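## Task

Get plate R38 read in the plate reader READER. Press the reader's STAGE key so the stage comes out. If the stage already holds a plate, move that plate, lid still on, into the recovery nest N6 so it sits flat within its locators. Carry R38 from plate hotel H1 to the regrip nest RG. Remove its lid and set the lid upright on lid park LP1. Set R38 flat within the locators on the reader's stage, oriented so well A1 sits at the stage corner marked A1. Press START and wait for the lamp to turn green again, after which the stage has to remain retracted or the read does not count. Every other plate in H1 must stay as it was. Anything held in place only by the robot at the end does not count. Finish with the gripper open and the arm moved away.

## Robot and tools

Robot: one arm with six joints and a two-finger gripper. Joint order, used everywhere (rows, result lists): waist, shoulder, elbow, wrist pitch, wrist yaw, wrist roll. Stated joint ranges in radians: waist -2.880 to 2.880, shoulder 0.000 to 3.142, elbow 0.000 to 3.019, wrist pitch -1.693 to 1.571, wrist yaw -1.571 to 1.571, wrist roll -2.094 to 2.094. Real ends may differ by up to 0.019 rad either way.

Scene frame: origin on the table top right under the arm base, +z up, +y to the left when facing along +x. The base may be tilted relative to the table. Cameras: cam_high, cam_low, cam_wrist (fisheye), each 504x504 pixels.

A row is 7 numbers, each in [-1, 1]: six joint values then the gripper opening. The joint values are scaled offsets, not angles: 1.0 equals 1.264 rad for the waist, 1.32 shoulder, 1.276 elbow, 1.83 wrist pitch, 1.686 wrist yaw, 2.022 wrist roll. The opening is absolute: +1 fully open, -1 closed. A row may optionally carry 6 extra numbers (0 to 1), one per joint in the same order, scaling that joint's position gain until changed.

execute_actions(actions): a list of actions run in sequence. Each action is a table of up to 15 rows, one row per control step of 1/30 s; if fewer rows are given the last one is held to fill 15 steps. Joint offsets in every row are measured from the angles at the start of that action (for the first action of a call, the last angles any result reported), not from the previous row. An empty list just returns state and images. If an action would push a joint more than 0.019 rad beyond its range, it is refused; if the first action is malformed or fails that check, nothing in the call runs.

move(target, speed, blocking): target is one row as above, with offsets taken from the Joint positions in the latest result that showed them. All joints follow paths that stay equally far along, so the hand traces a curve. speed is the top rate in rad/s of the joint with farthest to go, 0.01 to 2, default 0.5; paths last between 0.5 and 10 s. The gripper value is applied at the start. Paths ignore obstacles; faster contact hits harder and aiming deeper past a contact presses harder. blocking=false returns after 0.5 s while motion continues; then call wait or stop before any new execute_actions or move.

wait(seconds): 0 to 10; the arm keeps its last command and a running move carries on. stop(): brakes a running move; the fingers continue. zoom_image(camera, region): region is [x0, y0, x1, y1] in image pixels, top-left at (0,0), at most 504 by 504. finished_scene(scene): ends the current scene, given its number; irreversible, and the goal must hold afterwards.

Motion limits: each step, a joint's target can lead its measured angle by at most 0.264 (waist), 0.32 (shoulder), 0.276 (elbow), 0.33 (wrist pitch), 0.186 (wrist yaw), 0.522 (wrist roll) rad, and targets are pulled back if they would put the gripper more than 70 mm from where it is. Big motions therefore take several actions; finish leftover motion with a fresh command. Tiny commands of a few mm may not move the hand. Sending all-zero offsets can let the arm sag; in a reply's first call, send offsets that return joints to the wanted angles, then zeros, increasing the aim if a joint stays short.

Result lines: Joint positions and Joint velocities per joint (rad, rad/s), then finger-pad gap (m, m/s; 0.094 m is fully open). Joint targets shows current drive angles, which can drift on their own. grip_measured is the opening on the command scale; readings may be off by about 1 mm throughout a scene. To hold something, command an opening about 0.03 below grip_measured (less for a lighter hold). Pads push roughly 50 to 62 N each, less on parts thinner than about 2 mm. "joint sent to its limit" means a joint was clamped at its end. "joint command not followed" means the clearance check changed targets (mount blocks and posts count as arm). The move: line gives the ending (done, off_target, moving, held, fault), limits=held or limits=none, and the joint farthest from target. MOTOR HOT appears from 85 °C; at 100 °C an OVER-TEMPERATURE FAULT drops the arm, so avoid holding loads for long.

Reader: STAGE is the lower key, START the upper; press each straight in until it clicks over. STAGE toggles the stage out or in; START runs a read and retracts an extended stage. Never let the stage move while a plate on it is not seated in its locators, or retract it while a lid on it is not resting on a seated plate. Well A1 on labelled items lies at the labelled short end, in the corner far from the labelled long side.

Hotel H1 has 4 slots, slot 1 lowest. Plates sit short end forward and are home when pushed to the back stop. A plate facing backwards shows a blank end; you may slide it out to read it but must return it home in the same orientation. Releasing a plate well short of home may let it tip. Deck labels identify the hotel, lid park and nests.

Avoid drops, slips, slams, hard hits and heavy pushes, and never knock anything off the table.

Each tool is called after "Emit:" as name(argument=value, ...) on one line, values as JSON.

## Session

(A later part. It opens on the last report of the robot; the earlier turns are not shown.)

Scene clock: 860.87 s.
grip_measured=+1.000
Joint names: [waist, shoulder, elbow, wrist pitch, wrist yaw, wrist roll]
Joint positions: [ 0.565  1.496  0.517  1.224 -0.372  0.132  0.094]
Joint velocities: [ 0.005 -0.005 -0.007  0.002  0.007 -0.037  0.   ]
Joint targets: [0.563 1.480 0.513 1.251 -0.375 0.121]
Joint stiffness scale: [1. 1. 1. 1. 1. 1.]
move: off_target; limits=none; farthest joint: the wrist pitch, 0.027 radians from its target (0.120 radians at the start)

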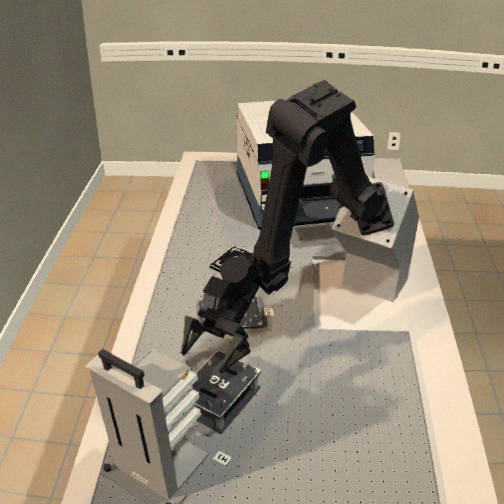

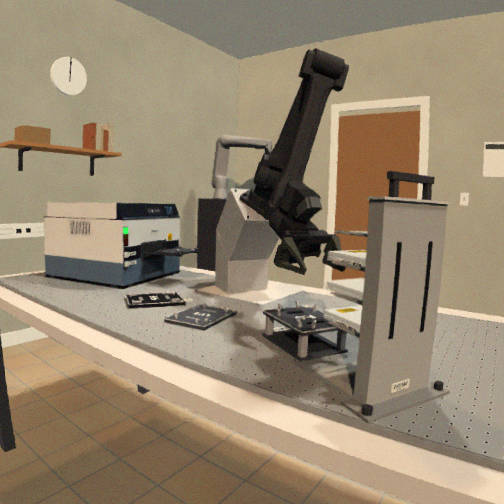

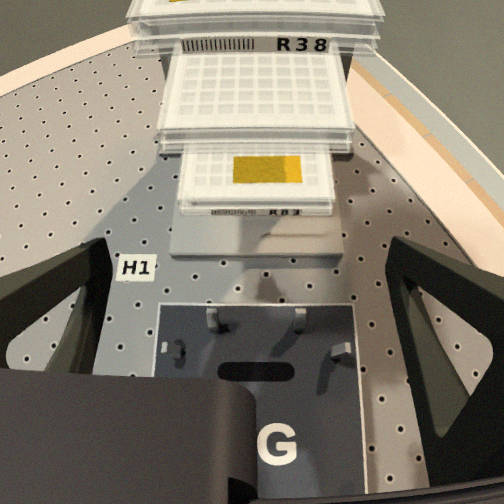

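Emit:
zoom_image(camera="cam_wrist", region=[110, 270, 230, 380])

Emit:
zoom_image(camera="cam_wrist", region=[280, 270, 400, 380])

Region (110, 270, 230, 380) of cam_wrist's 504x504 image, scaled by 4.200, with more detail than that image has; it fills the top 462 rows of this view, and the rest is white.

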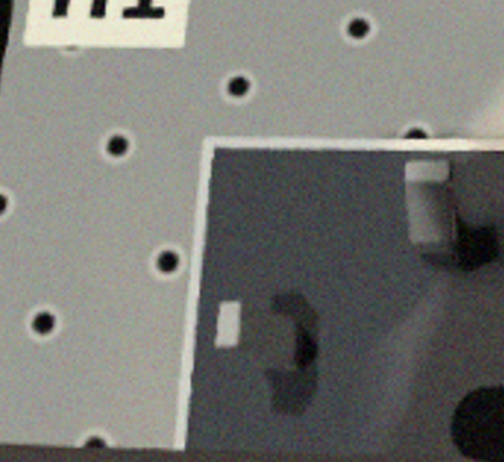

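Region (280, 270, 400, 380) of cam_wrist's 504x504 image, scaled by 4.200, with more detail than that image has; it fills the top 462 rows of this view, and the rest is white.

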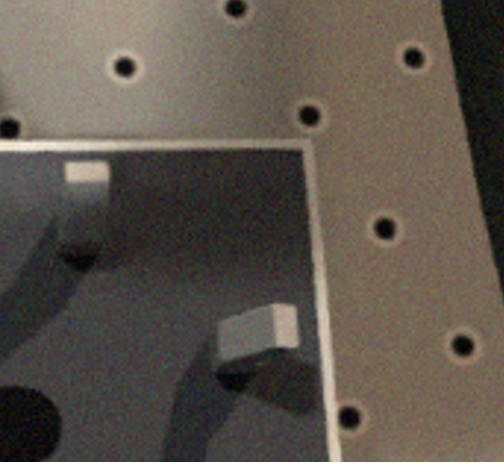

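Emit:
move(target=[-0.0016, -0.218, 0.0953, -0.329, 0.0056, -0.0422, 1], speed=0.6)

Scene clock: 982.40 s.
grip_measured=+1.000
Joint names: [waist, shoulder, elbow, wrist pitch, wrist yaw, wrist roll]
Joint positions: [ 0.565  1.226  0.619  0.643 -0.367  0.058  0.094]
Joint velocities: [-0.015 -0.015  0.017 -0.022 -0.037  0.007  0.   ]
Joint targets: [0.563 1.208 0.639 0.622 -0.363 0.047]
Joint stiffness scale: [1. 1. 1. 1. 1. 1.]
move: off_target; limits=none; farthest joint: the wrist pitch, 0.021 radians from its target (0.602 radians at the start)

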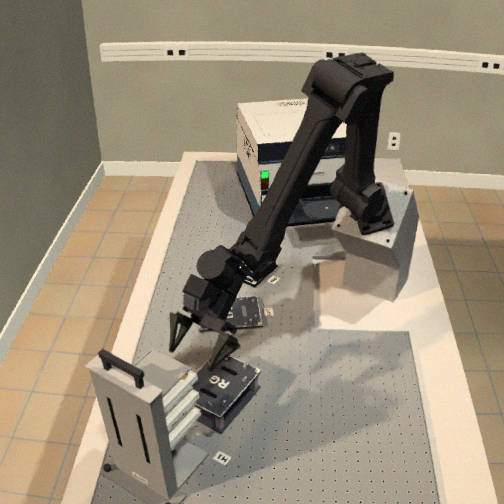

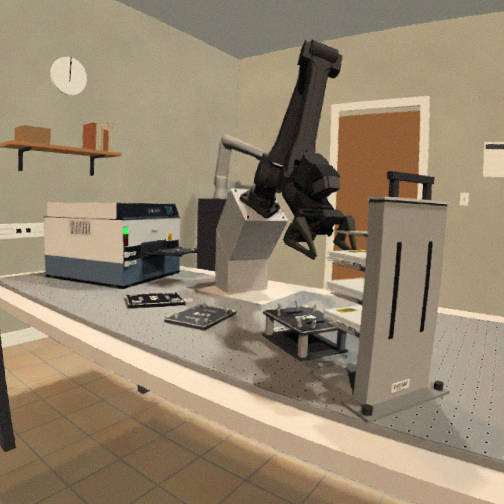

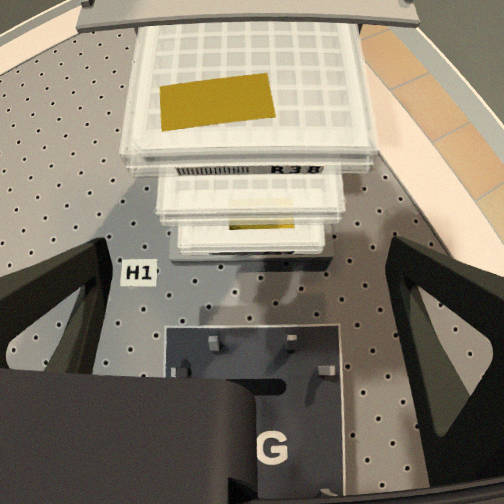

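Emit:
zoom_image(camera="cam_wrist", region=[105, 120, 175, 190])

Emit:
zoom_image(camera="cam_wrist", region=[325, 120, 395, 190])

Region (105, 120, 175, 190) of cam_wrist's 504x504 image, scaled by 7.200, with more detail than that image has.

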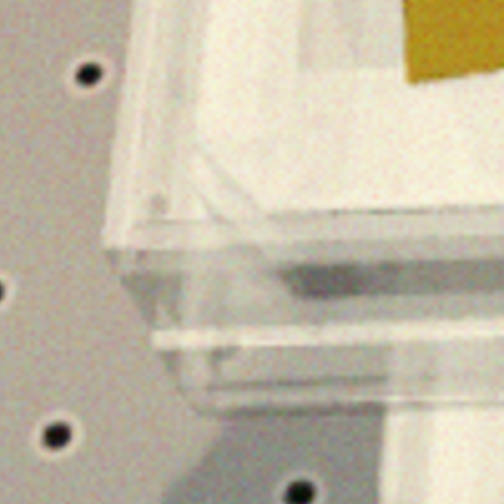

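Region (325, 120, 395, 190) of cam_wrist's 504x504 image, scaled by 7.200, with more detail than that image has.

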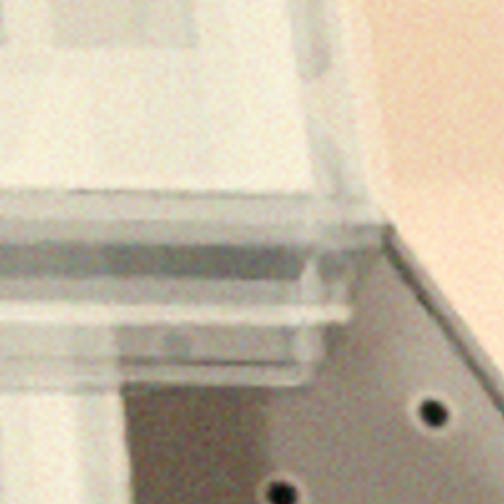

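Emit:
zoom_image(camera="cam_wrist", region=[70, 0, 170, 80])

Emit:
zoom_image(camera="cam_wrist", region=[330, 0, 430, 80])

Region (70, 0, 170, 80) of cam_wrist's 504x504 image, scaled by 5.040, with more detail than that image has; it fills the top 403 rows of this view, and the rest is white.

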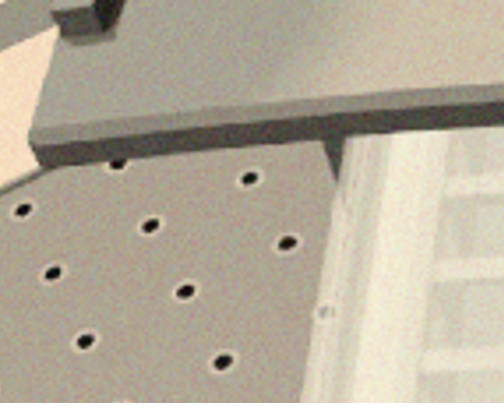

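Region (330, 0, 430, 80) of cam_wrist's 504x504 image, scaled by 5.040, with more detail than that image has; it fills the top 403 rows of this view, and the rest is white.

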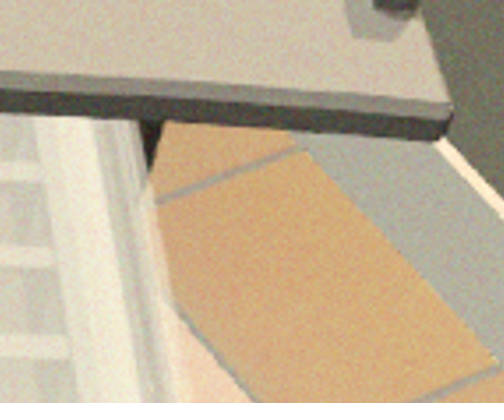

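Emit:
zoom_image(camera="cam_wrist", region=[60, 220, 140, 300])

Emit:
zoom_image(camera="cam_wrist", region=[360, 220, 440, 300])

Region (60, 220, 140, 300) of cam_wrist's 504x504 image, scaled by 6.300, with more detail than that image has.

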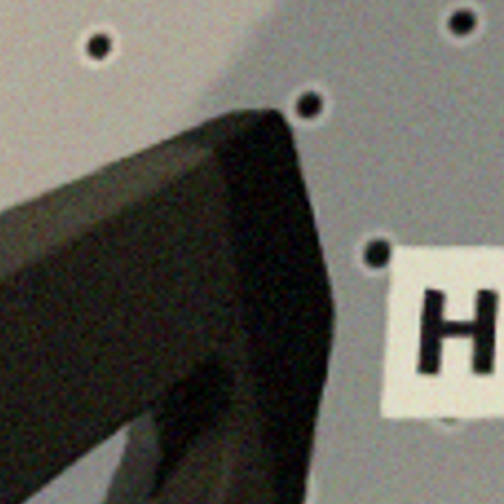

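Region (360, 220, 440, 300) of cam_wrist's 504x504 image, scaled by 6.300, with more detail than that image has.

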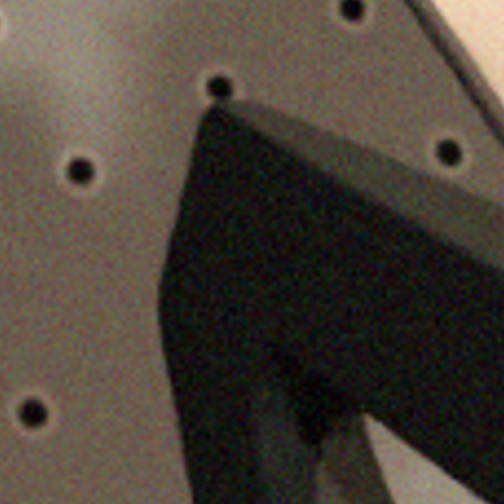

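Emit:
move(target=[0.0138, 0.0172, 0.0592, -0.0336, 0.0027, -0.0079, 1], speed=0.15)

Scene clock: 1033.90 s.
grip_measured=+1.000
Joint names: [waist, shoulder, elbow, wrist pitch, wrist yaw, wrist roll]
Joint positions: [ 0.571  1.226  0.672  0.602 -0.367  0.053  0.094]
Joint velocities: [-0.005 -0.015  0.012 -0.007  0.007 -0.066  0.   ]
Joint targets: [0.583 1.249 0.695 0.581 -0.363 0.042]
Joint stiffness scale: [1. 1. 1. 1. 1. 1.]
move: off_target; limits=none; farthest joint: the shoulder, 0.023 radians from its target (0.023 radians at the start)

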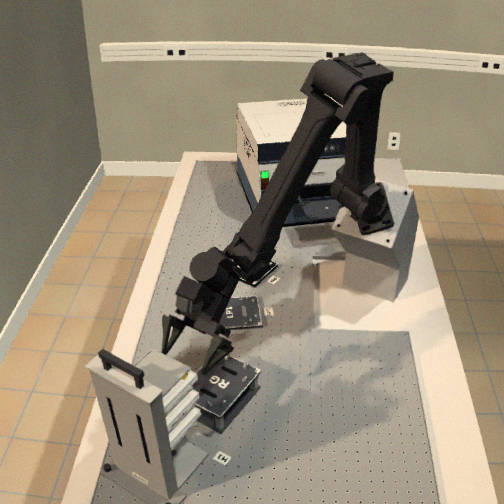

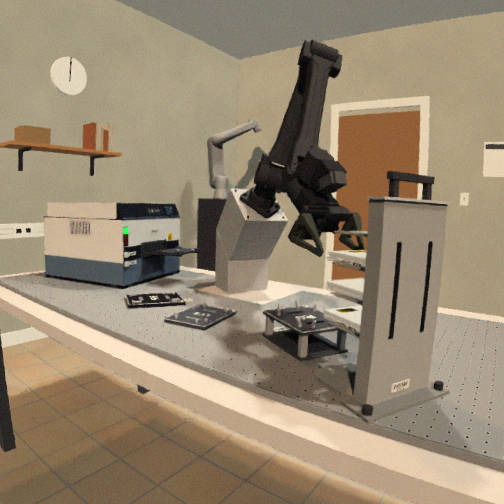

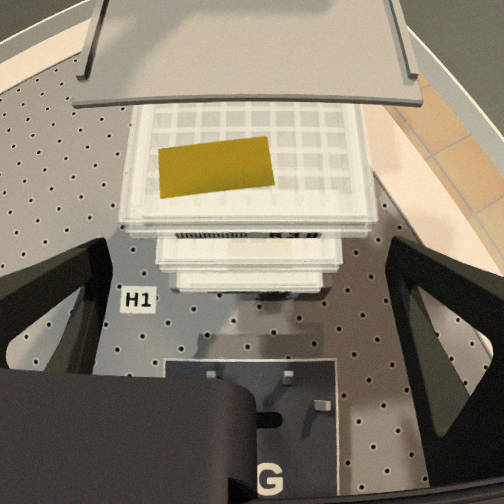

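Emit:
zoom_image(camera="cam_wrist", region=[95, 190, 165, 260])

Emit:
zoom_image(camera="cam_wrist", region=[335, 190, 405, 260])

Region (95, 190, 165, 260) of cam_wrist's 504x504 image, scaled by 7.200, with more detail than that image has.

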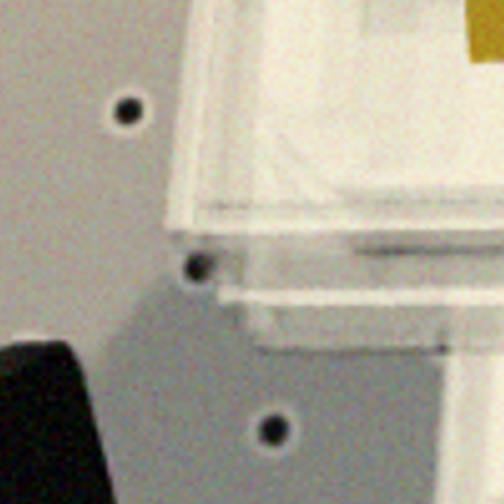

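Region (335, 190, 405, 260) of cam_wrist's 504x504 image, scaled by 7.200, with more detail than that image has.

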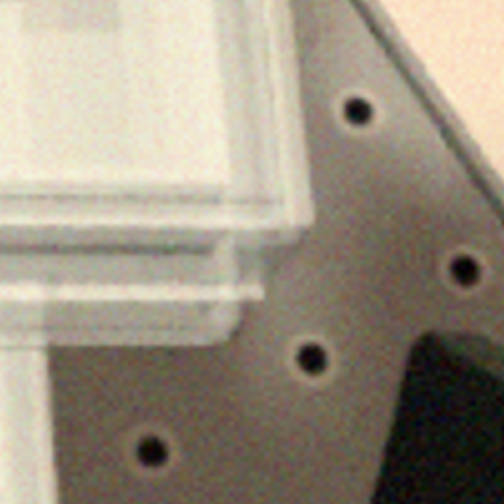

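Emit:
execute_actions(actions=[[[0.0099,0.0182,0.0198,-0.0122,0.0027,-0.0054,1],[0.0106,0.0195,0.0227,-0.0133,0.0033,-0.0054,1],[0.0116,0.0214,0.0267,-0.0149,0.0041,-0.0054,1],[0.0128,0.0235,0.0314,-0.0168,0.0051,-0.0054,1],[0.0139,0.0256,0.036,-0.0186,0.006,-0.0054,1],[0.015,0.0278,0.0407,-0.0204,0.007,-0.0054,1],[0.0162,0.0299,0.0453,-0.0223,0.0079,-0.0054,1],[0.0173,0.032,0.05,-0.0241,0.0089,-0.0054,1],[0.0184,0.0341,0.0546,-0.0259,0.0098,-0.0054,1],[0.0196,0.0363,0.0593,-0.0278,0.0108,-0.0054,1],[0.0207,0.0384,0.0639,-0.0296,0.0117,-0.0054,1],[0.0218,0.0405,0.0686,-0.0315,0.0126,-0.0054,1],[0.0227,0.0421,0.072,-0.0328,0.0134,-0.0054,1],[0.0234,0.0434,0.0749,-0.034,0.0139,-0.0054,1],[0.0237,0.0439,0.0761,-0.0344,0.0142,-0.0054,1]]])

Emit:
wait(seconds=0.4)

Scene clock: 1064.33 s.
grip_measured=+1.000
Joint names: [waist, shoulder, elbow, wrist pitch, wrist yaw, wrist roll]
Joint positions: [ 0.588  1.253  0.738  0.564 -0.348  0.052  0.094]
Joint velocities: [ 0.015  0.044  0.105 -0.051  0.037 -0.066  0.   ]
Joint targets: [0.601 1.284 0.769 0.539 -0.343 0.042]
Joint stiffness scale: [1. 1. 1. 1. 1. 1.]

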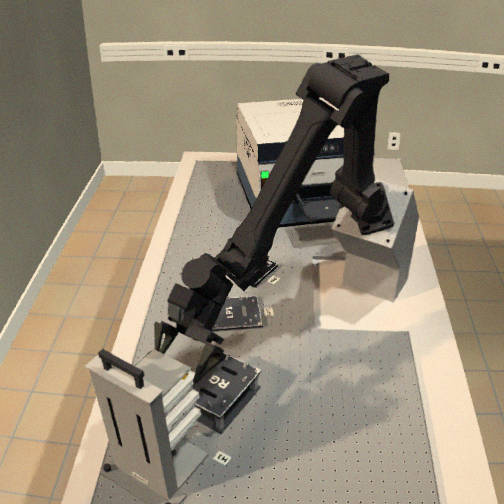

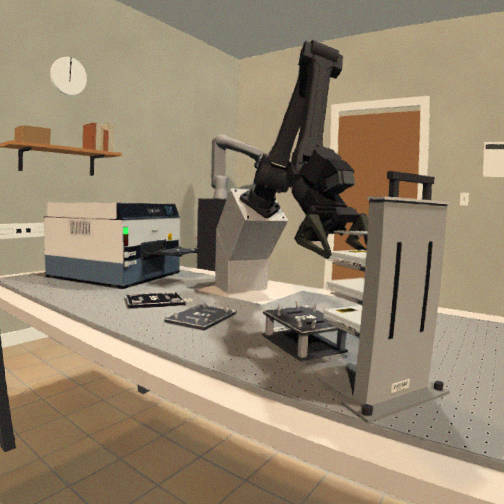

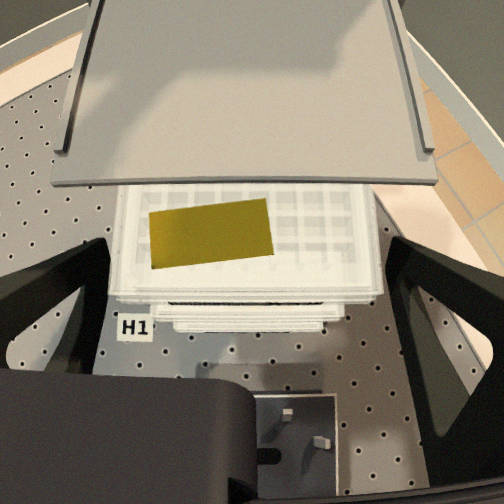

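Scene clock: 1064.73 s.
grip_measured=+1.000
Joint names: [waist, shoulder, elbow, wrist pitch, wrist yaw, wrist roll]
Joint positions: [ 0.589  1.255  0.743  0.56  -0.348  0.052  0.094]
Joint velocities: [ 0.005  0.005 -0.017  0.012 -0.037 -0.022  0.   ]
Joint targets: [0.601 1.284 0.769 0.539 -0.343 0.042]
Joint stiffness scale: [1. 1. 1. 1. 1. 1.]
wait: 0.40 s; at rest by 0.27 s

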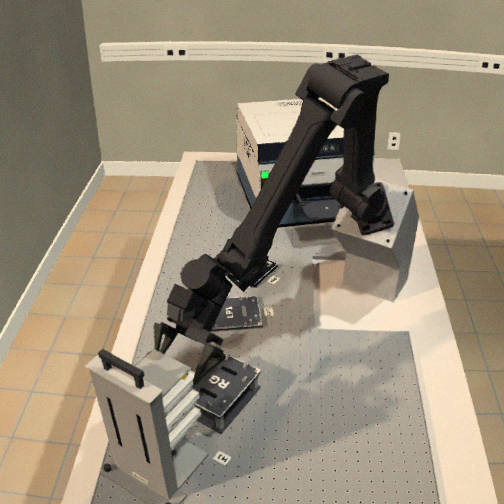

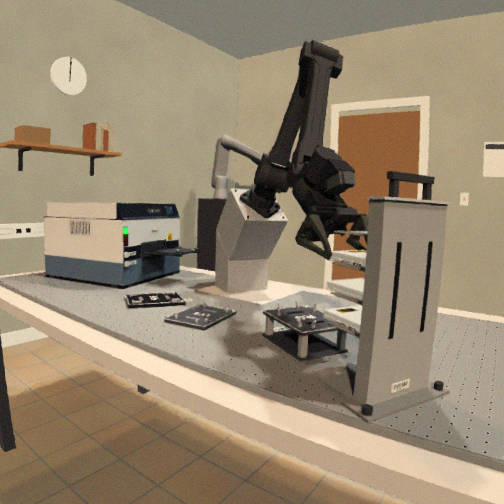

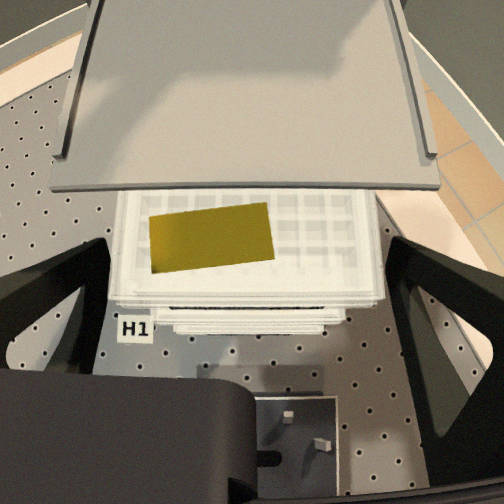

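Emit:
zoom_image(camera="cam_wrist", region=[90, 230, 180, 320])

Emit:
zoom_image(camera="cam_wrist", region=[320, 230, 410, 320])

Emit:
zoom_image(camera="cam_low", region=[295, 215, 375, 285])

Region (90, 230, 180, 320) of cam_wrist's 504x504 image, scaled by 5.600, with more detail than that image has.

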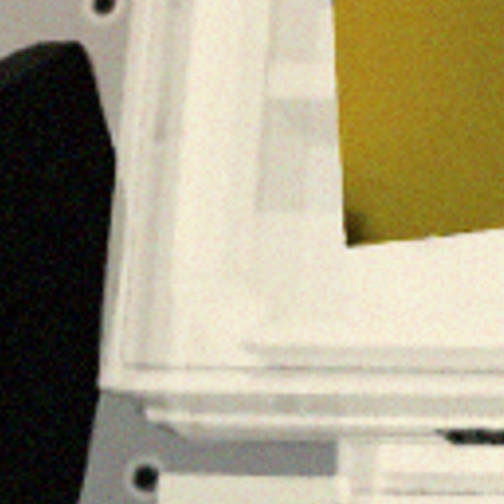

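Region (320, 230, 410, 320) of cam_wrist's 504x504 image, scaled by 5.600, with more detail than that image has.

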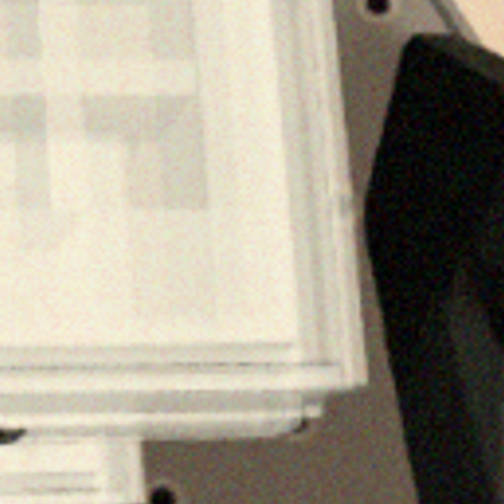

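Region (295, 215, 375, 285) of cam_low's 504x504 image, scaled by 6.300, with more detail than that image has; it fills the top 441 rows of this view, and the rest is white.

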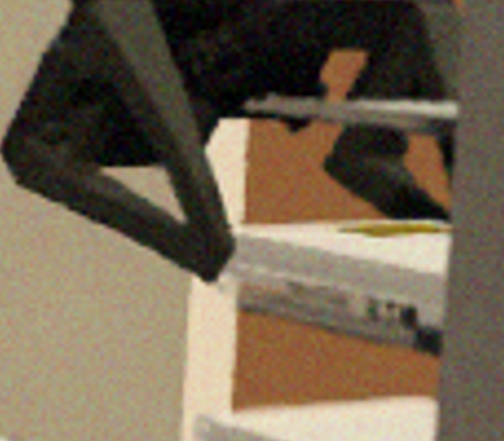

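Emit:
execute_actions(actions=[[[0.0099,0.0226,0.0204,-0.0115,0.003,-0.005,1],[0.0103,0.0232,0.0204,-0.0115,0.003,-0.005,1],[0.0107,0.0238,0.0204,-0.0115,0.003,-0.005,1],[0.0111,0.0244,0.0204,-0.0115,0.003,-0.005,0.98],[0.0115,0.025,0.0204,-0.0115,0.003,-0.005,0.96],[0.0115,0.025,0.0204,-0.0115,0.003,-0.005,0.94],[0.0115,0.025,0.0204,-0.0115,0.003,-0.005,0.92],[0.0115,0.025,0.0204,-0.0115,0.003,-0.005,0.9],[0.0115,0.025,0.0204,-0.0115,0.003,-0.005,0.88]]])

Scene clock: 1081.77 s.
grip_measured=+0.882
Joint names: [waist, shoulder, elbow, wrist pitch, wrist yaw, wrist roll]
Joint positions: [ 0.591  1.259  0.743  0.56  -0.347  0.052  0.088]
Joint velocities: [-0.005 -0.005 -0.012  0.012  0.037  0.007 -0.002]
Joint targets: [0.604 1.288 0.769 0.539 -0.343 0.042]
Joint stiffness scale: [1. 1. 1. 1. 1. 1.]

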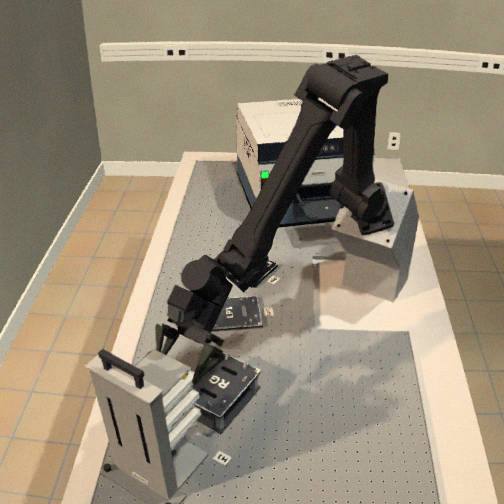

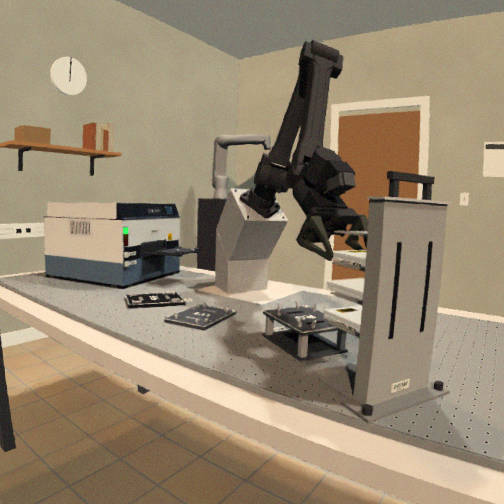

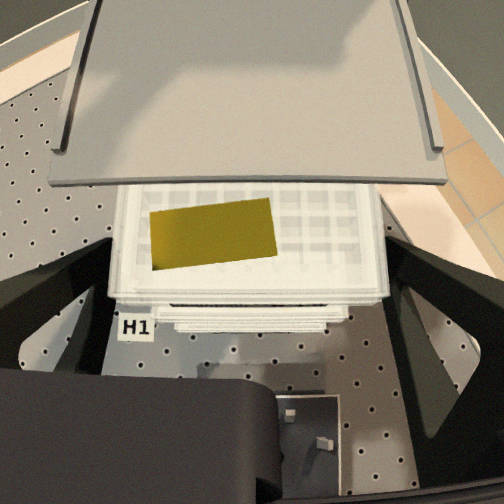

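Emit:
zoom_image(camera="cam_wrist", region=[90, 230, 180, 320])

Emit:
zoom_image(camera="cam_wrist", region=[320, 230, 410, 320])

Emit:
zoom_image(camera="cam_low", region=[305, 230, 365, 280])

Region (90, 230, 180, 320) of cam_wrist's 504x504 image, scaled by 5.600, with more detail than that image has.

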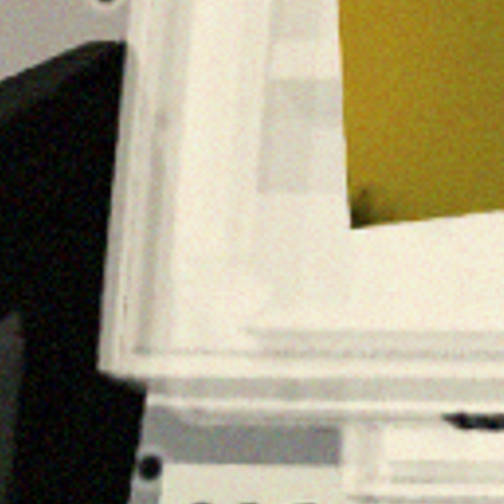

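Region (320, 230, 410, 320) of cam_wrist's 504x504 image, scaled by 5.600, with more detail than that image has.

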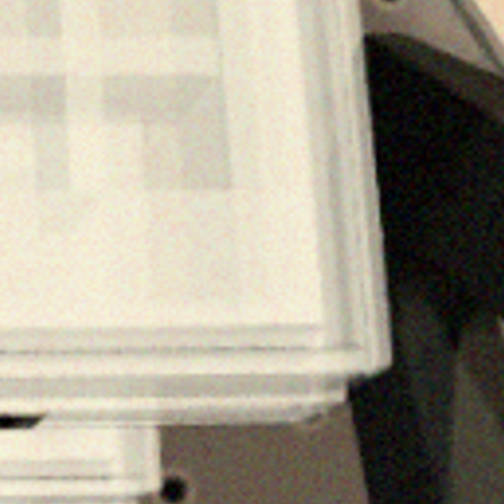

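Region (305, 230, 365, 280) of cam_low's 504x504 image, scaled by 8.400, with more detail than that image has.

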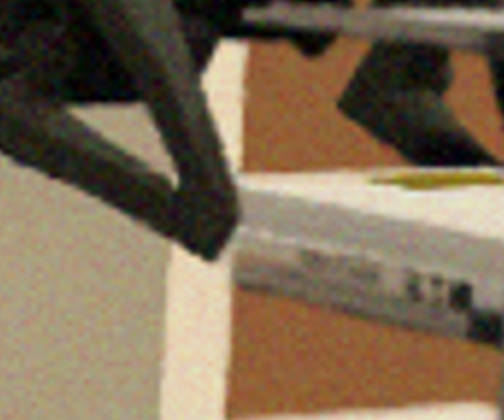

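Emit:
execute_actions(actions=[[[0.008,0.018,0.018,-0.009,0.002,-0.004,0.87],[0.006,0.014,0.016,-0.007,0.001,-0.003,0.86],[0.004,0.01,0.014,-0.005,0,-0.002,0.85],[0.002,0.007,0.012,-0.003,0,-0.001,0.845],[0,0.004,0.011,0,0,0,0.84],[0,0.004,0.011,0,0,0,0.835],[0,0.004,0.011,0,0,0,0.83],[0,0.004,0.011,0,0,0,0.825],[0,0.004,0.011,0,0,0,0.82],[0,0.004,0.011,0,0,0,0.815],[0,0.004,0.011,0,0,0,0.81],[0,0.004,0.011,0,0,0,0.805],[0,0.004,0.011,0,0,0,0.8]]])

Scene clock: 1094.50 s.
grip_measured=+0.810
Joint names: [waist, shoulder, elbow, wrist pitch, wrist yaw, wrist roll]
Joint positions: [ 0.591  1.259  0.743  0.56  -0.347  0.052  0.085]
Joint velocities: [-0.005  0.005  0.002 -0.012 -0.051  0.022  0.   ]
Joint targets: [0.591 1.264 0.757 0.560 -0.347 0.052]
Joint stiffness scale: [1. 1. 1. 1. 1. 1.]

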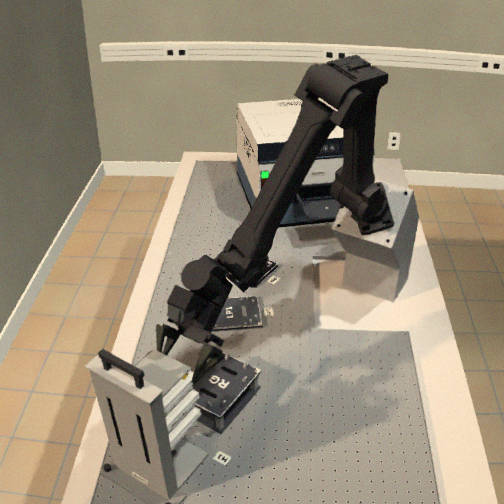

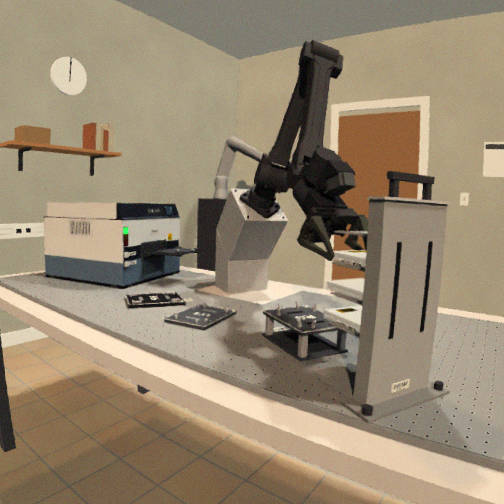

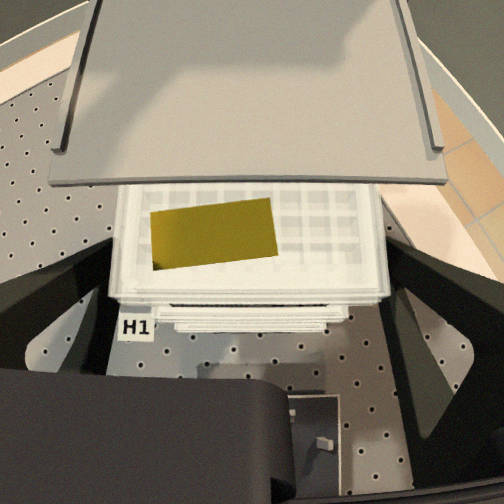

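Emit:
execute_actions(actions=[[[0,0.004,0.011,0,0,0,0.795],[0,0.004,0.011,0,0,0,0.79],[0,0.004,0.011,0,0,0,0.785],[0,0.004,0.011,0,0,0,0.78]]])

Emit:
zoom_image(camera="cam_wrist", region=[340, 260, 410, 330])

Emit:
zoom_image(camera="cam_wrist", region=[90, 260, 160, 330])

Scene clock: 1105.13 s.
grip_measured=+0.798
Joint names: [waist, shoulder, elbow, wrist pitch, wrist yaw, wrist roll]
Joint positions: [ 0.591  1.259  0.743  0.56  -0.347  0.052  0.084]
Joint velocities: [-0.005  0.005 -0.007  0.007 -0.022 -0.051 -0.   ]
Joint targets: [0.591 1.264 0.757 0.560 -0.347 0.052]
Joint stiffness scale: [1. 1. 1. 1. 1. 1.]

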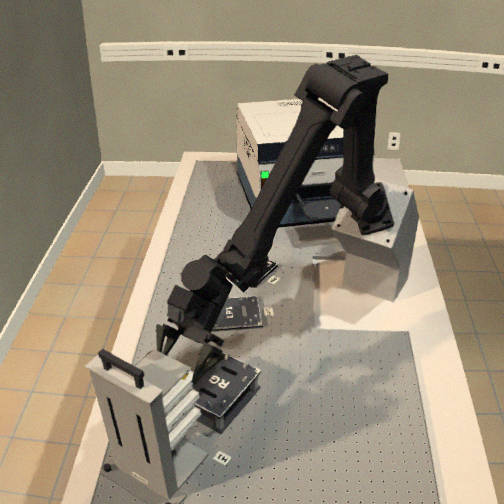

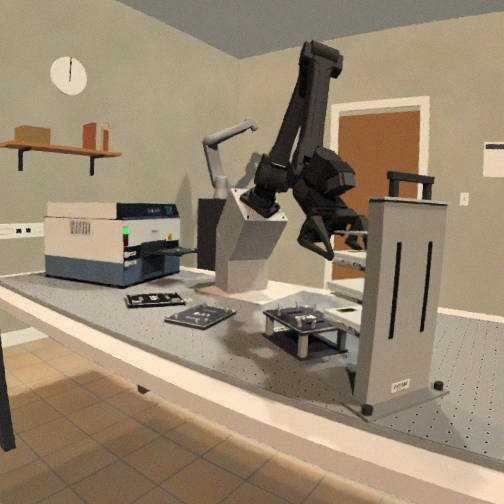

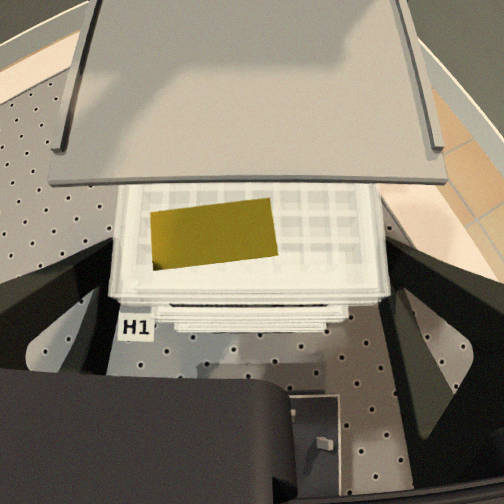

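Region (340, 260, 410, 330) of cam_wrist's 504x504 image, scaled by 7.200, with more detail than that image has.

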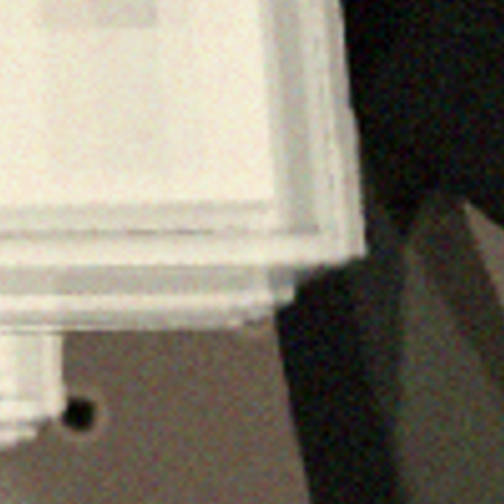

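Region (90, 260, 160, 330) of cam_wrist's 504x504 image, scaled by 7.200, with more detail than that image has.

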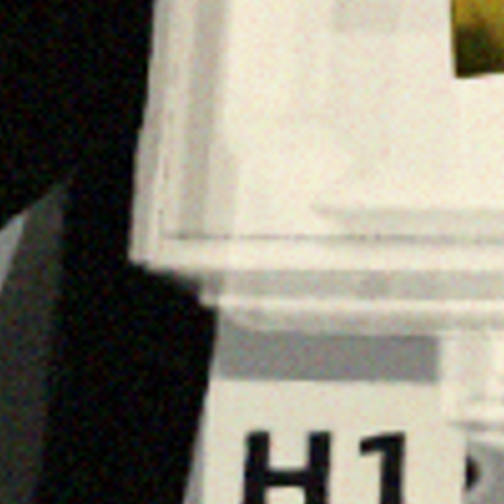

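Emit:
execute_actions(actions=[])

Scene clock: 1125.87 s.
grip_measured=+0.798
Joint names: [waist, shoulder, elbow, wrist pitch, wrist yaw, wrist roll]
Joint positions: [ 0.591  1.259  0.743  0.56  -0.347  0.052  0.084]
Joint velocities: [ 0.015 -0.024  0.007  0.012  0.037 -0.051  0.001]
Joint targets: [0.591 1.264 0.757 0.560 -0.347 0.052]
Joint stiffness scale: [1. 1. 1. 1. 1. 1.]

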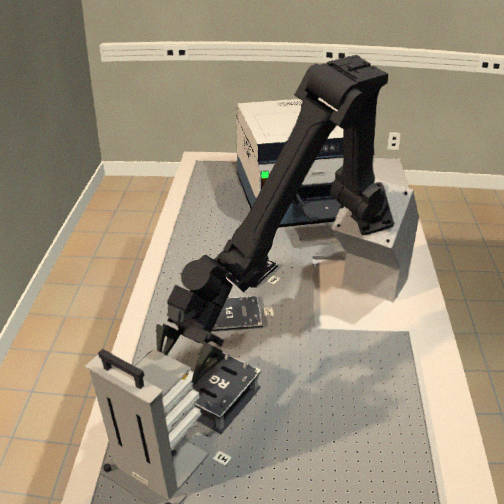

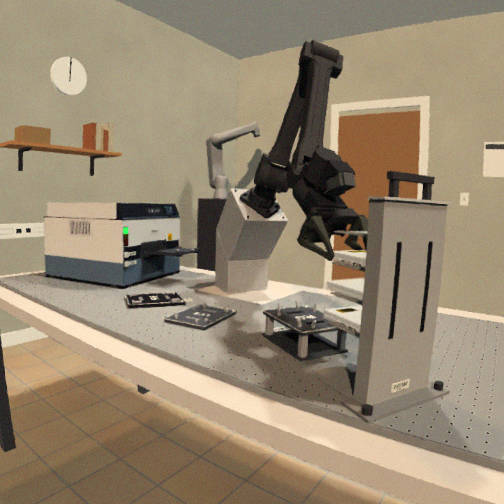

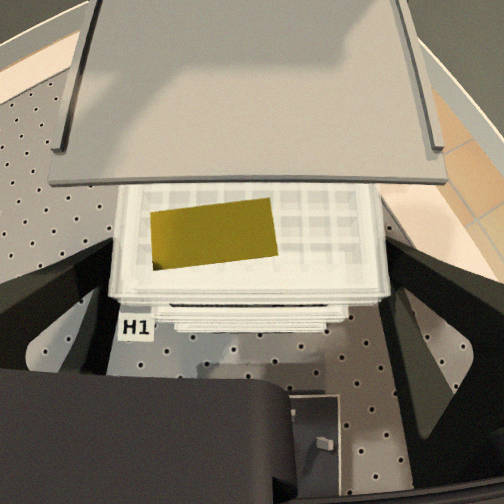

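Emit:
execute_actions(actions=[[[0,0.004,0.011,0,0,0,0.765]]])

Scene clock: 1128.40 s.
grip_measured=+0.794
Joint names: [waist, shoulder, elbow, wrist pitch, wrist yaw, wrist roll]
Joint positions: [ 0.591  1.259  0.743  0.56  -0.347  0.052  0.084]
Joint velocities: [-0.015 -0.015 -0.012 -0.012 -0.007 -0.037  0.   ]
Joint targets: [0.591 1.264 0.757 0.560 -0.347 0.052]
Joint stiffness scale: [1. 1. 1. 1. 1. 1.]

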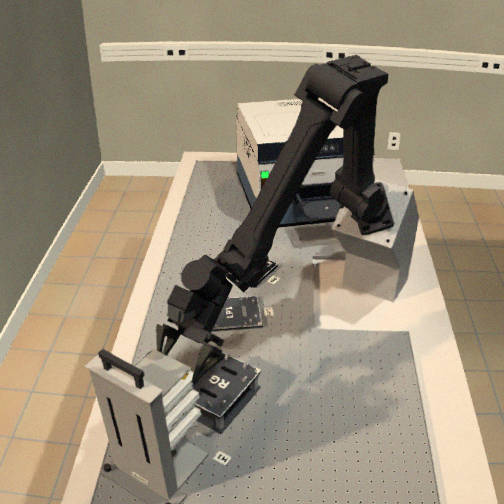

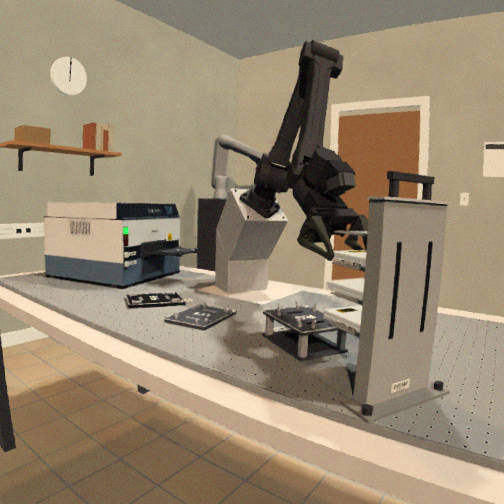

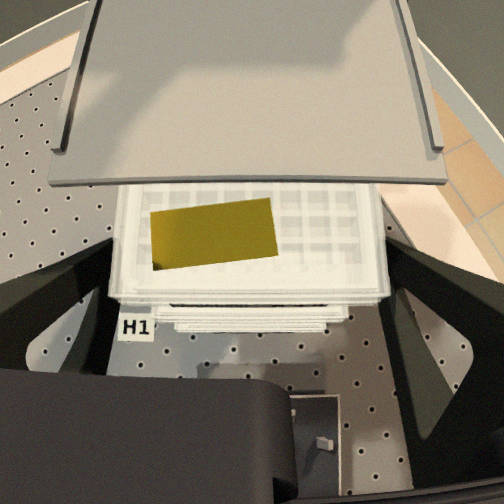

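Emit:
execute_actions(actions=[[[-0.0081,-0.0125,0.0031,0.0068,-0.0013,0,0.765],[-0.0087,-0.0142,0.0013,0.0076,-0.0017,0,0.765],[-0.0096,-0.0165,-0.0013,0.0087,-0.0023,0,0.765],[-0.0108,-0.0192,-0.0048,0.0102,-0.0031,0,0.765],[-0.0122,-0.0220,-0.0088,0.0120,-0.0041,0,0.765],[-0.0137,-0.0248,-0.0132,0.0139,-0.0051,0,0.765],[-0.0153,-0.0274,-0.0179,0.0160,-0.0062,0,0.765],[-0.0169,-0.0298,-0.0227,0.0181,-0.0073,0,0.765],[-0.0185,-0.0319,-0.0274,0.0202,-0.0084,0,0.765],[-0.0200,-0.0338,-0.0318,0.0221,-0.0094,0,0.765],[-0.0214,-0.0353,-0.0358,0.0239,-0.0103,0,0.765],[-0.0226,-0.0366,-0.0392,0.0254,-0.0111,0,0.765],[-0.0235,-0.0375,-0.0419,0.0265,-0.0117,0,0.765],[-0.0241,-0.0381,-0.0436,0.0273,-0.0121,0,0.765],[-0.0243,-0.0383,-0.0442,0.0275,-0.0123,0,0.765]]])

Emit:
wait(seconds=0.3)

Scene clock: 1220.57 s.
grip_measured=+0.794
Joint names: [waist, shoulder, elbow, wrist pitch, wrist yaw, wrist roll]
Joint positions: [ 0.575  1.236  0.693  0.579 -0.365  0.052  0.084]
Joint velocities: [-0.024 -0.034 -0.061  0.027 -0.007 -0.066  0.001]
Joint targets: [0.560 1.208 0.687 0.610 -0.368 0.052]
Joint stiffness scale: [1. 1. 1. 1. 1. 1.]

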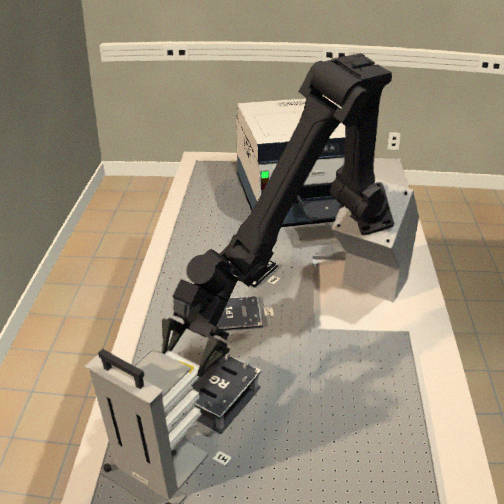

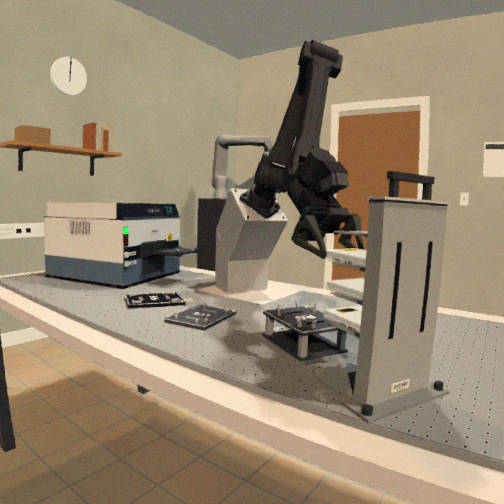

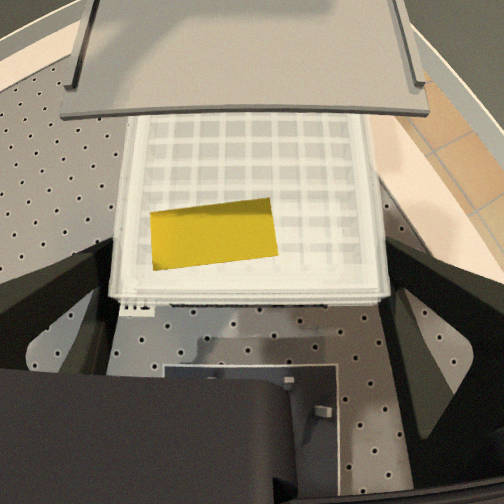

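Scene clock: 1220.87 s.
grip_measured=+0.794
Joint names: [waist, shoulder, elbow, wrist pitch, wrist yaw, wrist roll]
Joint positions: [ 0.574  1.236  0.69   0.581 -0.365  0.052  0.084]
Joint velocities: [-0.005 -0.015 -0.012 -0.002  0.007 -0.037 -0.001]
Joint targets: [0.561 1.208 0.687 0.610 -0.368 0.052]
Joint stiffness scale: [1. 1. 1. 1. 1. 1.]
wait: 0.30 s; at rest by 0.20 s

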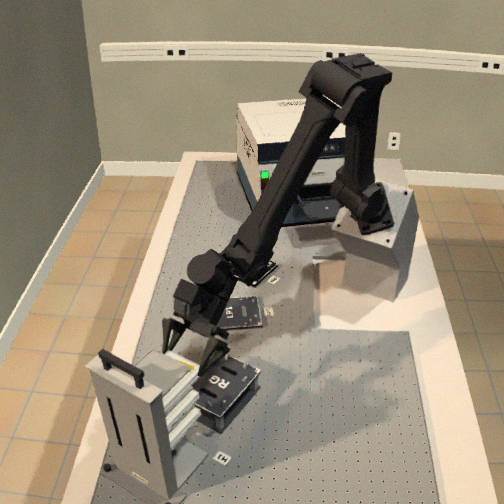

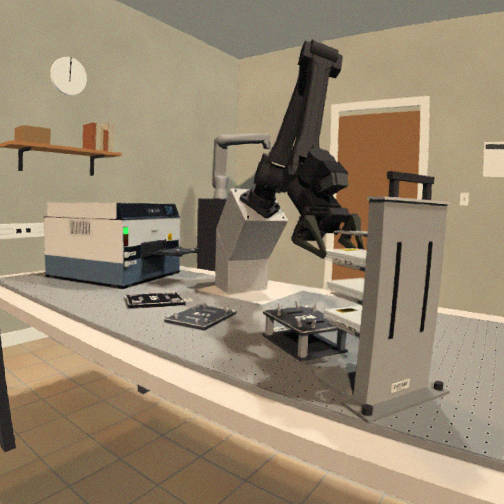

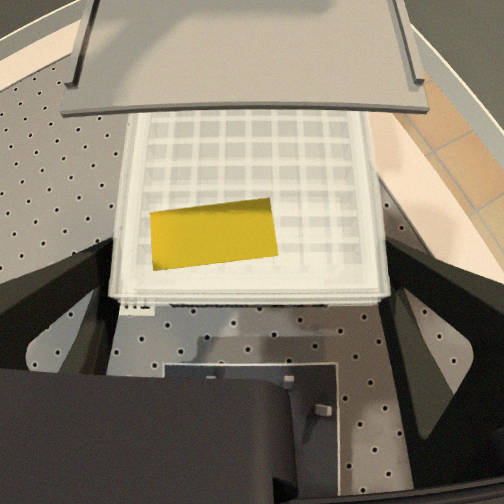

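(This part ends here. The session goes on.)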